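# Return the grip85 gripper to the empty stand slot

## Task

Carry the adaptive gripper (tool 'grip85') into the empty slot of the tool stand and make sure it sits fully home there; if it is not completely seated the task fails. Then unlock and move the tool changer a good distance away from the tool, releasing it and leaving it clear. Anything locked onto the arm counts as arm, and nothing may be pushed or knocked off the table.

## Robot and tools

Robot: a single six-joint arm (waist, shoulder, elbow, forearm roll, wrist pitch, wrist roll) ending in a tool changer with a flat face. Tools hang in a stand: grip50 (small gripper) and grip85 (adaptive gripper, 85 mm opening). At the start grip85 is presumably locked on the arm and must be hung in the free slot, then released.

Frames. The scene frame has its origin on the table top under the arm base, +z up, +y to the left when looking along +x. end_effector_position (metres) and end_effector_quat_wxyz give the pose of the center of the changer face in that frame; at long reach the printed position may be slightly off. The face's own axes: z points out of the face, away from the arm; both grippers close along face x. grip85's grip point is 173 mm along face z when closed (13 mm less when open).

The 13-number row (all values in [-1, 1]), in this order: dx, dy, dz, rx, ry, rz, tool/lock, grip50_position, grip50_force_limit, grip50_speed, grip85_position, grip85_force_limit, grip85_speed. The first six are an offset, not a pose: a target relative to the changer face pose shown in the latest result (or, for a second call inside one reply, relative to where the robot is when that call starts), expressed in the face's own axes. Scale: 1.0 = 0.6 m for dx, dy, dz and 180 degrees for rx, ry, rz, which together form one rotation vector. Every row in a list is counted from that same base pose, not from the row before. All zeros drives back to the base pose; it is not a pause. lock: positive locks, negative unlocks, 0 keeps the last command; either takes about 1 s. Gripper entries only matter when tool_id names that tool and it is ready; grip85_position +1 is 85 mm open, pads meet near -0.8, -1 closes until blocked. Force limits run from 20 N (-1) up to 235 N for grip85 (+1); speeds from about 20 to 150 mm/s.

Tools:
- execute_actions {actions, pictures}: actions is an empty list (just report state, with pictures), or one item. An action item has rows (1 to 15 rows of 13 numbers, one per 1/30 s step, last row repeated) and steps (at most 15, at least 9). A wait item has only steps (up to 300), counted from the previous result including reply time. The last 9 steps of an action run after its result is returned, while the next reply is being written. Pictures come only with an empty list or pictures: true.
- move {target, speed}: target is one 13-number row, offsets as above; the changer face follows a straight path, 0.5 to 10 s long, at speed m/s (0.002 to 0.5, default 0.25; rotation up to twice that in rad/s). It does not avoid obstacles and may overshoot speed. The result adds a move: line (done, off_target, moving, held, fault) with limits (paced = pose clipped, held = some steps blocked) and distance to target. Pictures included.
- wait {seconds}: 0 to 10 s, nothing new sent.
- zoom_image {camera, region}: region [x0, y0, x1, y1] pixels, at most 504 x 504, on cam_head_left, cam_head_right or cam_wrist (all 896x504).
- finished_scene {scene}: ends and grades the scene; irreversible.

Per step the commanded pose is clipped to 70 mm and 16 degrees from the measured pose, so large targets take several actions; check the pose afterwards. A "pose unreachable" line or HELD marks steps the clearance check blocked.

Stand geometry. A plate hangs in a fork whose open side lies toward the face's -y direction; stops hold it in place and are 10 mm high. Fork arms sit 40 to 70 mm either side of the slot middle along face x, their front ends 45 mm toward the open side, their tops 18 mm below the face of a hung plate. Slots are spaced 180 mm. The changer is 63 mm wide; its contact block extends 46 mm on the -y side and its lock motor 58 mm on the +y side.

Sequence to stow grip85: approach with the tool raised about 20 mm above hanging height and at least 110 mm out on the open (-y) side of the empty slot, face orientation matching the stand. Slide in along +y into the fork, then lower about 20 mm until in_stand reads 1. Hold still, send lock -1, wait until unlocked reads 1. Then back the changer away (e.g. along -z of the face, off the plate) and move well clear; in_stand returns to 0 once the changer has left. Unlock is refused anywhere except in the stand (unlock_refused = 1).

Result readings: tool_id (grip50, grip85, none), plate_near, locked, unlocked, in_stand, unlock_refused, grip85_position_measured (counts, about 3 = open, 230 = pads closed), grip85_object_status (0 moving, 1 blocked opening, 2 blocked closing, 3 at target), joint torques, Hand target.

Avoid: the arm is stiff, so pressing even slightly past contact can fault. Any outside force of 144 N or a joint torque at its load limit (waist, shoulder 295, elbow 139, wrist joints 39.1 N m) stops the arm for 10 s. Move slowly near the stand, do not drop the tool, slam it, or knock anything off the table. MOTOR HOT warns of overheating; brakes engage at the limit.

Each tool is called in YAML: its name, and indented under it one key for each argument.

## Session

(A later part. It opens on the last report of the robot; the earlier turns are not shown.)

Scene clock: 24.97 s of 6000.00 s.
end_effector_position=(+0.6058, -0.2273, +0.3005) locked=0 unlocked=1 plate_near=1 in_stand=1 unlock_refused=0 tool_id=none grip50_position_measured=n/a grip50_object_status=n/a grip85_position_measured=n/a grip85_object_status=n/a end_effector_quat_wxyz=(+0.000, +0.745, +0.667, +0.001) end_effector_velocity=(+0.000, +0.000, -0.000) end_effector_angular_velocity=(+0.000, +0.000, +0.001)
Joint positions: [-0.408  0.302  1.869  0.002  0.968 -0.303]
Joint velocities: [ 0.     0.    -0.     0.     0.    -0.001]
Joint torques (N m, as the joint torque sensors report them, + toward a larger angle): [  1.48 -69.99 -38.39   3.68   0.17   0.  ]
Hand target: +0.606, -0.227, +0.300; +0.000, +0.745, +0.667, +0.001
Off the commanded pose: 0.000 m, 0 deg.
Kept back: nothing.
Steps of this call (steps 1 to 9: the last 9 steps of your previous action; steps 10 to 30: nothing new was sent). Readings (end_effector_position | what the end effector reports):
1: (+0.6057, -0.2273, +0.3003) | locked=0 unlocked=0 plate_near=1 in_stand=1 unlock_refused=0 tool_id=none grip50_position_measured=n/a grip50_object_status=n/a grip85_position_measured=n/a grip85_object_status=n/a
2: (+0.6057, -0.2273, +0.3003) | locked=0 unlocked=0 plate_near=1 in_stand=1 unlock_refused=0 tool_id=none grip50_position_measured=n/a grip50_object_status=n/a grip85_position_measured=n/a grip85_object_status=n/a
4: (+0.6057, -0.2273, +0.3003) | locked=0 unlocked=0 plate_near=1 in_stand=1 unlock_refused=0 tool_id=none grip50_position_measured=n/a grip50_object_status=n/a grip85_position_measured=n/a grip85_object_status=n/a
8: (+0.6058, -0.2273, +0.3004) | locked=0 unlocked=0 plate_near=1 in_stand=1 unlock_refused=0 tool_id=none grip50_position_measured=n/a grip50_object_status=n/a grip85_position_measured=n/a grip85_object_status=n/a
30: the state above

move:
  target: [0,0,-0.03,0,0,0,-1,0,0,0,1,0,0]
  speed: 0.04

move:
  target: [0,-0.15,-0.35,0,0,0,-1,0,0,0,1,0,0]
  speed: 0.3

Scene clock: 25.93 s of 6000.00 s.
end_effector_position=(+0.6058, -0.2273, +0.3185) locked=0 unlocked=1 plate_near=0 in_stand=0 unlock_refused=0 tool_id=none grip50_position_measured=n/a grip50_object_status=n/a grip85_position_measured=n/a grip85_object_status=n/a end_effector_quat_wxyz=(+0.000, +0.745, +0.667, +0.001) end_effector_velocity=(+0.000, +0.000, +0.000) end_effector_angular_velocity=(+0.000, +0.000, +0.000)
Joint positions: [-0.408  0.286  1.854  0.002  1.    -0.303]
Joint velocities: [ 0.     0.    -0.     0.     0.001 -0.   ]
Joint torques (N m, as the joint torque sensors report them, + toward a larger angle): [  1.92 -69.81 -39.52   3.64  -0.04  -0.12]
Hand target: +0.606, -0.227, +0.318; +0.000, +0.745, +0.667, +0.001
Off the commanded pose: 0.000 m, 0 deg.
Kept back: nothing.
move: done
camera_calibration (this result's frames):
cam_wrist: T_world_to_cam=[[0.0704116, 0.997041, 0.0308492, 0.167617], [0.945503, -0.0765642, 0.316484, -0.635509], [0.317909, 0.00688382, -0.948096, 0.153989], [0, 0, 0, 1]] pos_world=[0.540119, -0.216839, 0.341954]

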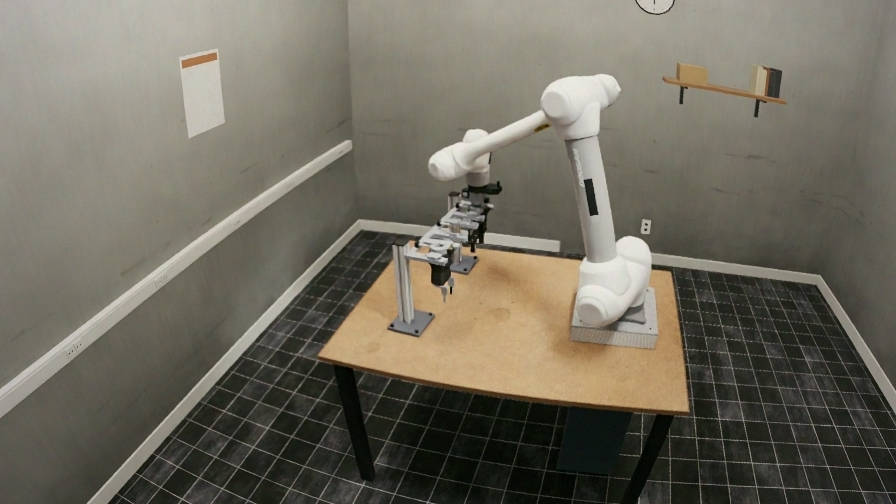

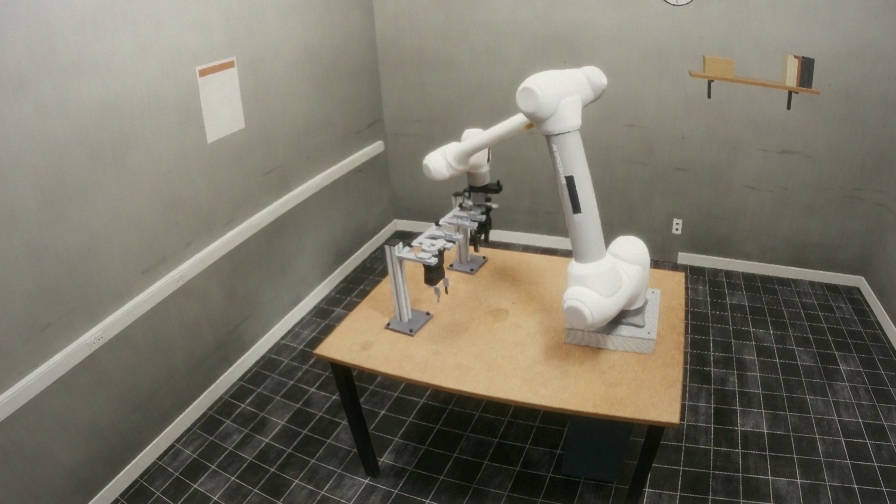

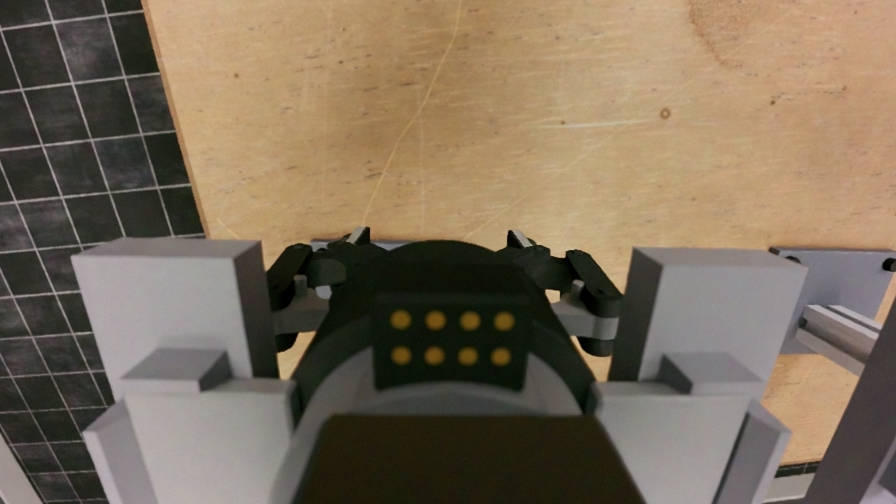

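Scene clock: 27.13 s of 6000.00 s.
end_effector_position=(+0.5164, -0.2177, +0.5286) locked=0 unlocked=1 plate_near=0 in_stand=0 unlock_refused=0 tool_id=none grip50_position_measured=n/a grip50_object_status=n/a grip85_position_measured=n/a grip85_object_status=n/a end_effector_quat_wxyz=(+0.000, +0.745, +0.667, +0.001) end_effector_velocity=(-0.001, -0.000, +0.001) end_effector_angular_velocity=(-0.001, -0.001, +0.001)
Joint positions: [-0.457  0.019  1.761  0.001  1.36  -0.35 ]
Joint velocities: [-0.001 -0.001 -0.    -0.     0.001 -0.001]
Joint torques (N m, as the joint torque sensors report them, + toward a larger angle): [  1.43 -49.66 -45.53   4.29  -0.16  -0.05]
Hand target: +0.516, -0.218, +0.529; +0.000, +0.745, +0.667, +0.001
Off the commanded pose: 0.000 m, 0 deg.
Kept back: nothing.
move: done
camera_calibration (this result's frames):
cam_wrist: T_world_to_cam=[[0.0704612, 0.997042, 0.030696, 0.157982], [0.945563, -0.0765613, 0.316305, -0.616677], [0.31772, 0.0067378, -0.948161, 0.381667], [0, 0, 0, 1]] pos_world=[0.450712, -0.207299, 0.552091]

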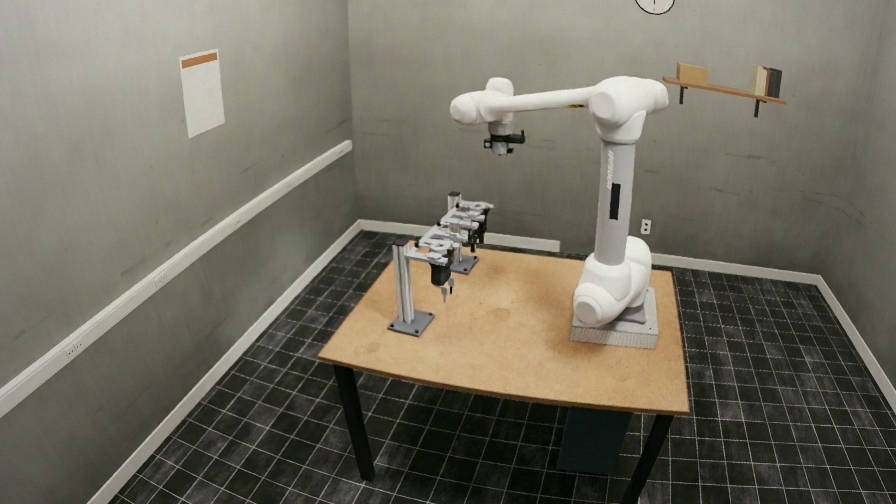

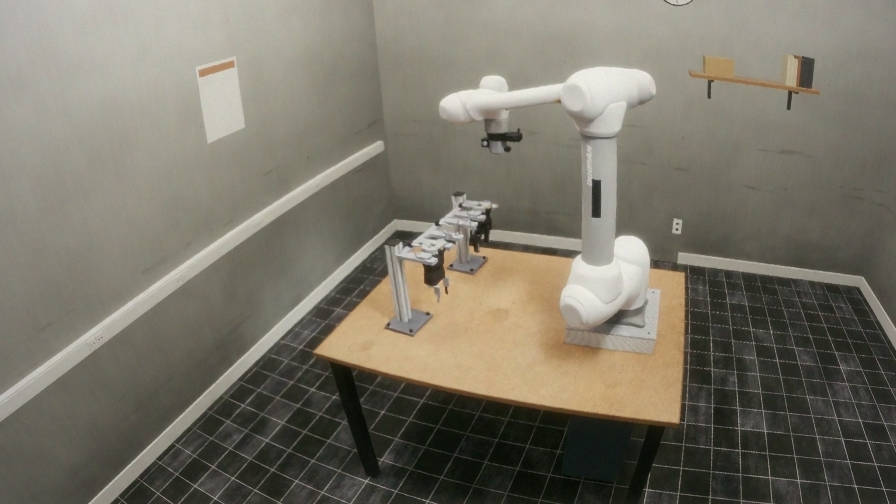

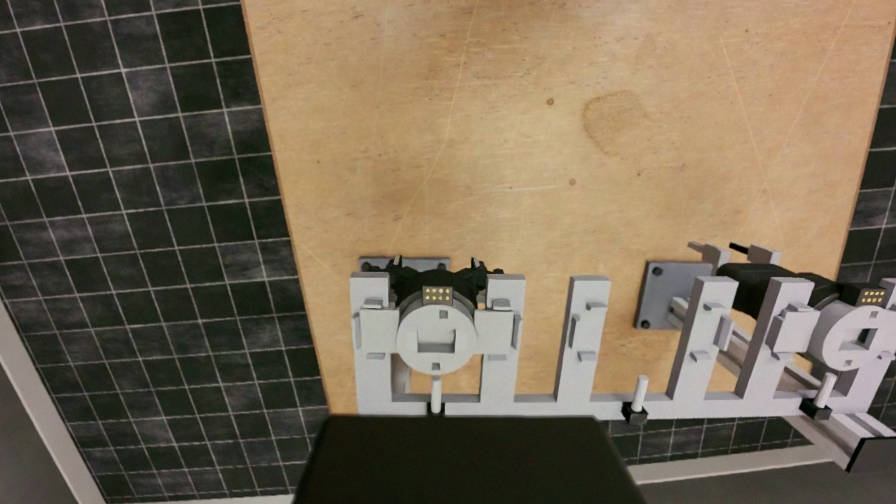

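execute_actions:
  actions: []

Scene clock: 27.37 s of 6000.00 s.
end_effector_position=(+0.5163, -0.2177, +0.5286) locked=0 unlocked=1 plate_near=0 in_stand=0 unlock_refused=0 tool_id=none grip50_position_measured=n/a grip50_object_status=n/a grip85_position_measured=n/a grip85_object_status=n/a end_effector_quat_wxyz=(+0.000, +0.745, +0.667, +0.001) end_effector_velocity=(-0.000, -0.000, +0.000) end_effector_angular_velocity=(+0.000, -0.000, +0.000)
Joint positions: [-0.457  0.019  1.761  0.001  1.36  -0.35 ]
Joint velocities: [-0. -0. -0.  0.  0. -0.]
Joint torques (N m, as the joint torque sensors report them, + toward a larger angle): [  0.91 -46.92 -46.08   4.35   0.06  -0.03]
Hand target: +0.516, -0.218, +0.529; +0.000, +0.745, +0.667, +0.001
Off the commanded pose: 0.001 m, 0 deg.
Kept back: nothing.
Steps of this call (steps 1 to 7: nothing new was sent). Readings (end_effector_position | what the end effector reports):
1: (+0.5164, -0.2177, +0.5286) | locked=0 unlocked=1 plate_near=0 in_stand=0 unlock_refused=0 tool_id=none grip50_position_measured=n/a grip50_object_status=n/a grip85_position_measured=n/a grip85_object_status=n/a
2: (+0.5164, -0.2177, +0.5286) | locked=0 unlocked=1 plate_near=0 in_stand=0 unlock_refused=0 tool_id=none grip50_position_measured=n/a grip50_object_status=n/a grip85_position_measured=n/a grip85_object_status=n/a
4: (+0.5164, -0.2177, +0.5286) | locked=0 unlocked=1 plate_near=0 in_stand=0 unlock_refused=0 tool_id=none grip50_position_measured=n/a grip50_object_status=n/a grip85_position_measured=n/a grip85_object_status=n/a
7: the state above
camera_calibration (this result's frames):
cam_wrist: T_world_to_cam=[[0.0704836, 0.997038, 0.0307697, 0.157906], [0.945519, -0.0766068, 0.316427, -0.616744], [0.317847, 0.00679045, -0.948118, 0.381656], [0, 0, 0, 1]] pos_world=[0.450705, -0.207277, 0.55215]

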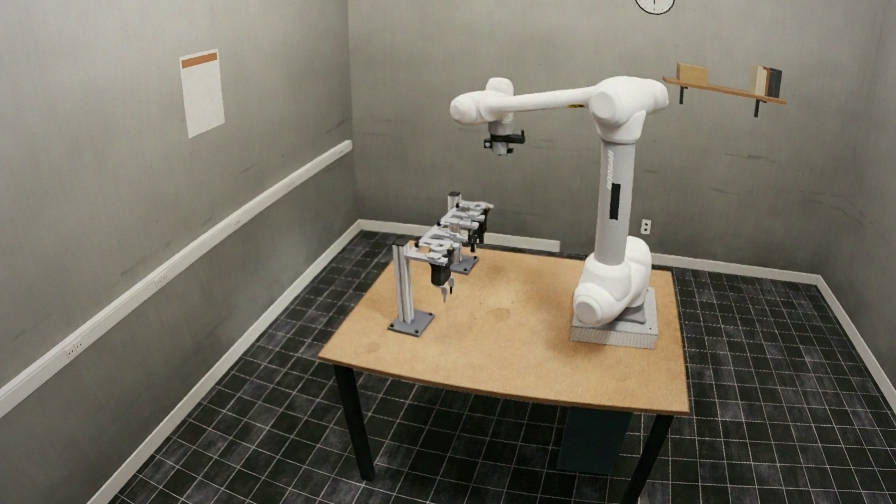

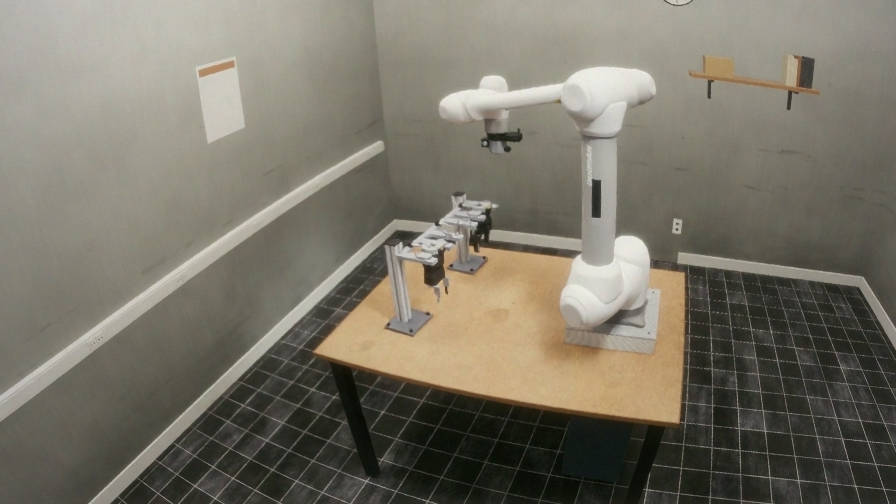

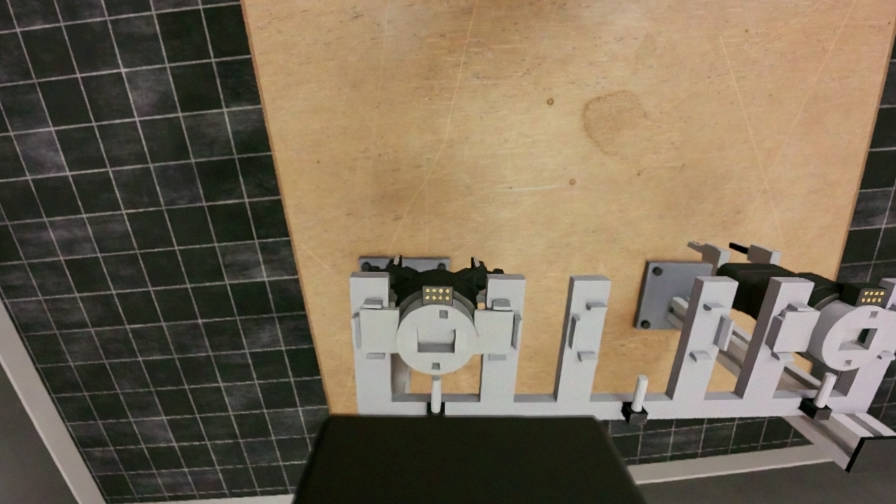

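finished_scene:
  scene: 2

The scene is finished: the task was done.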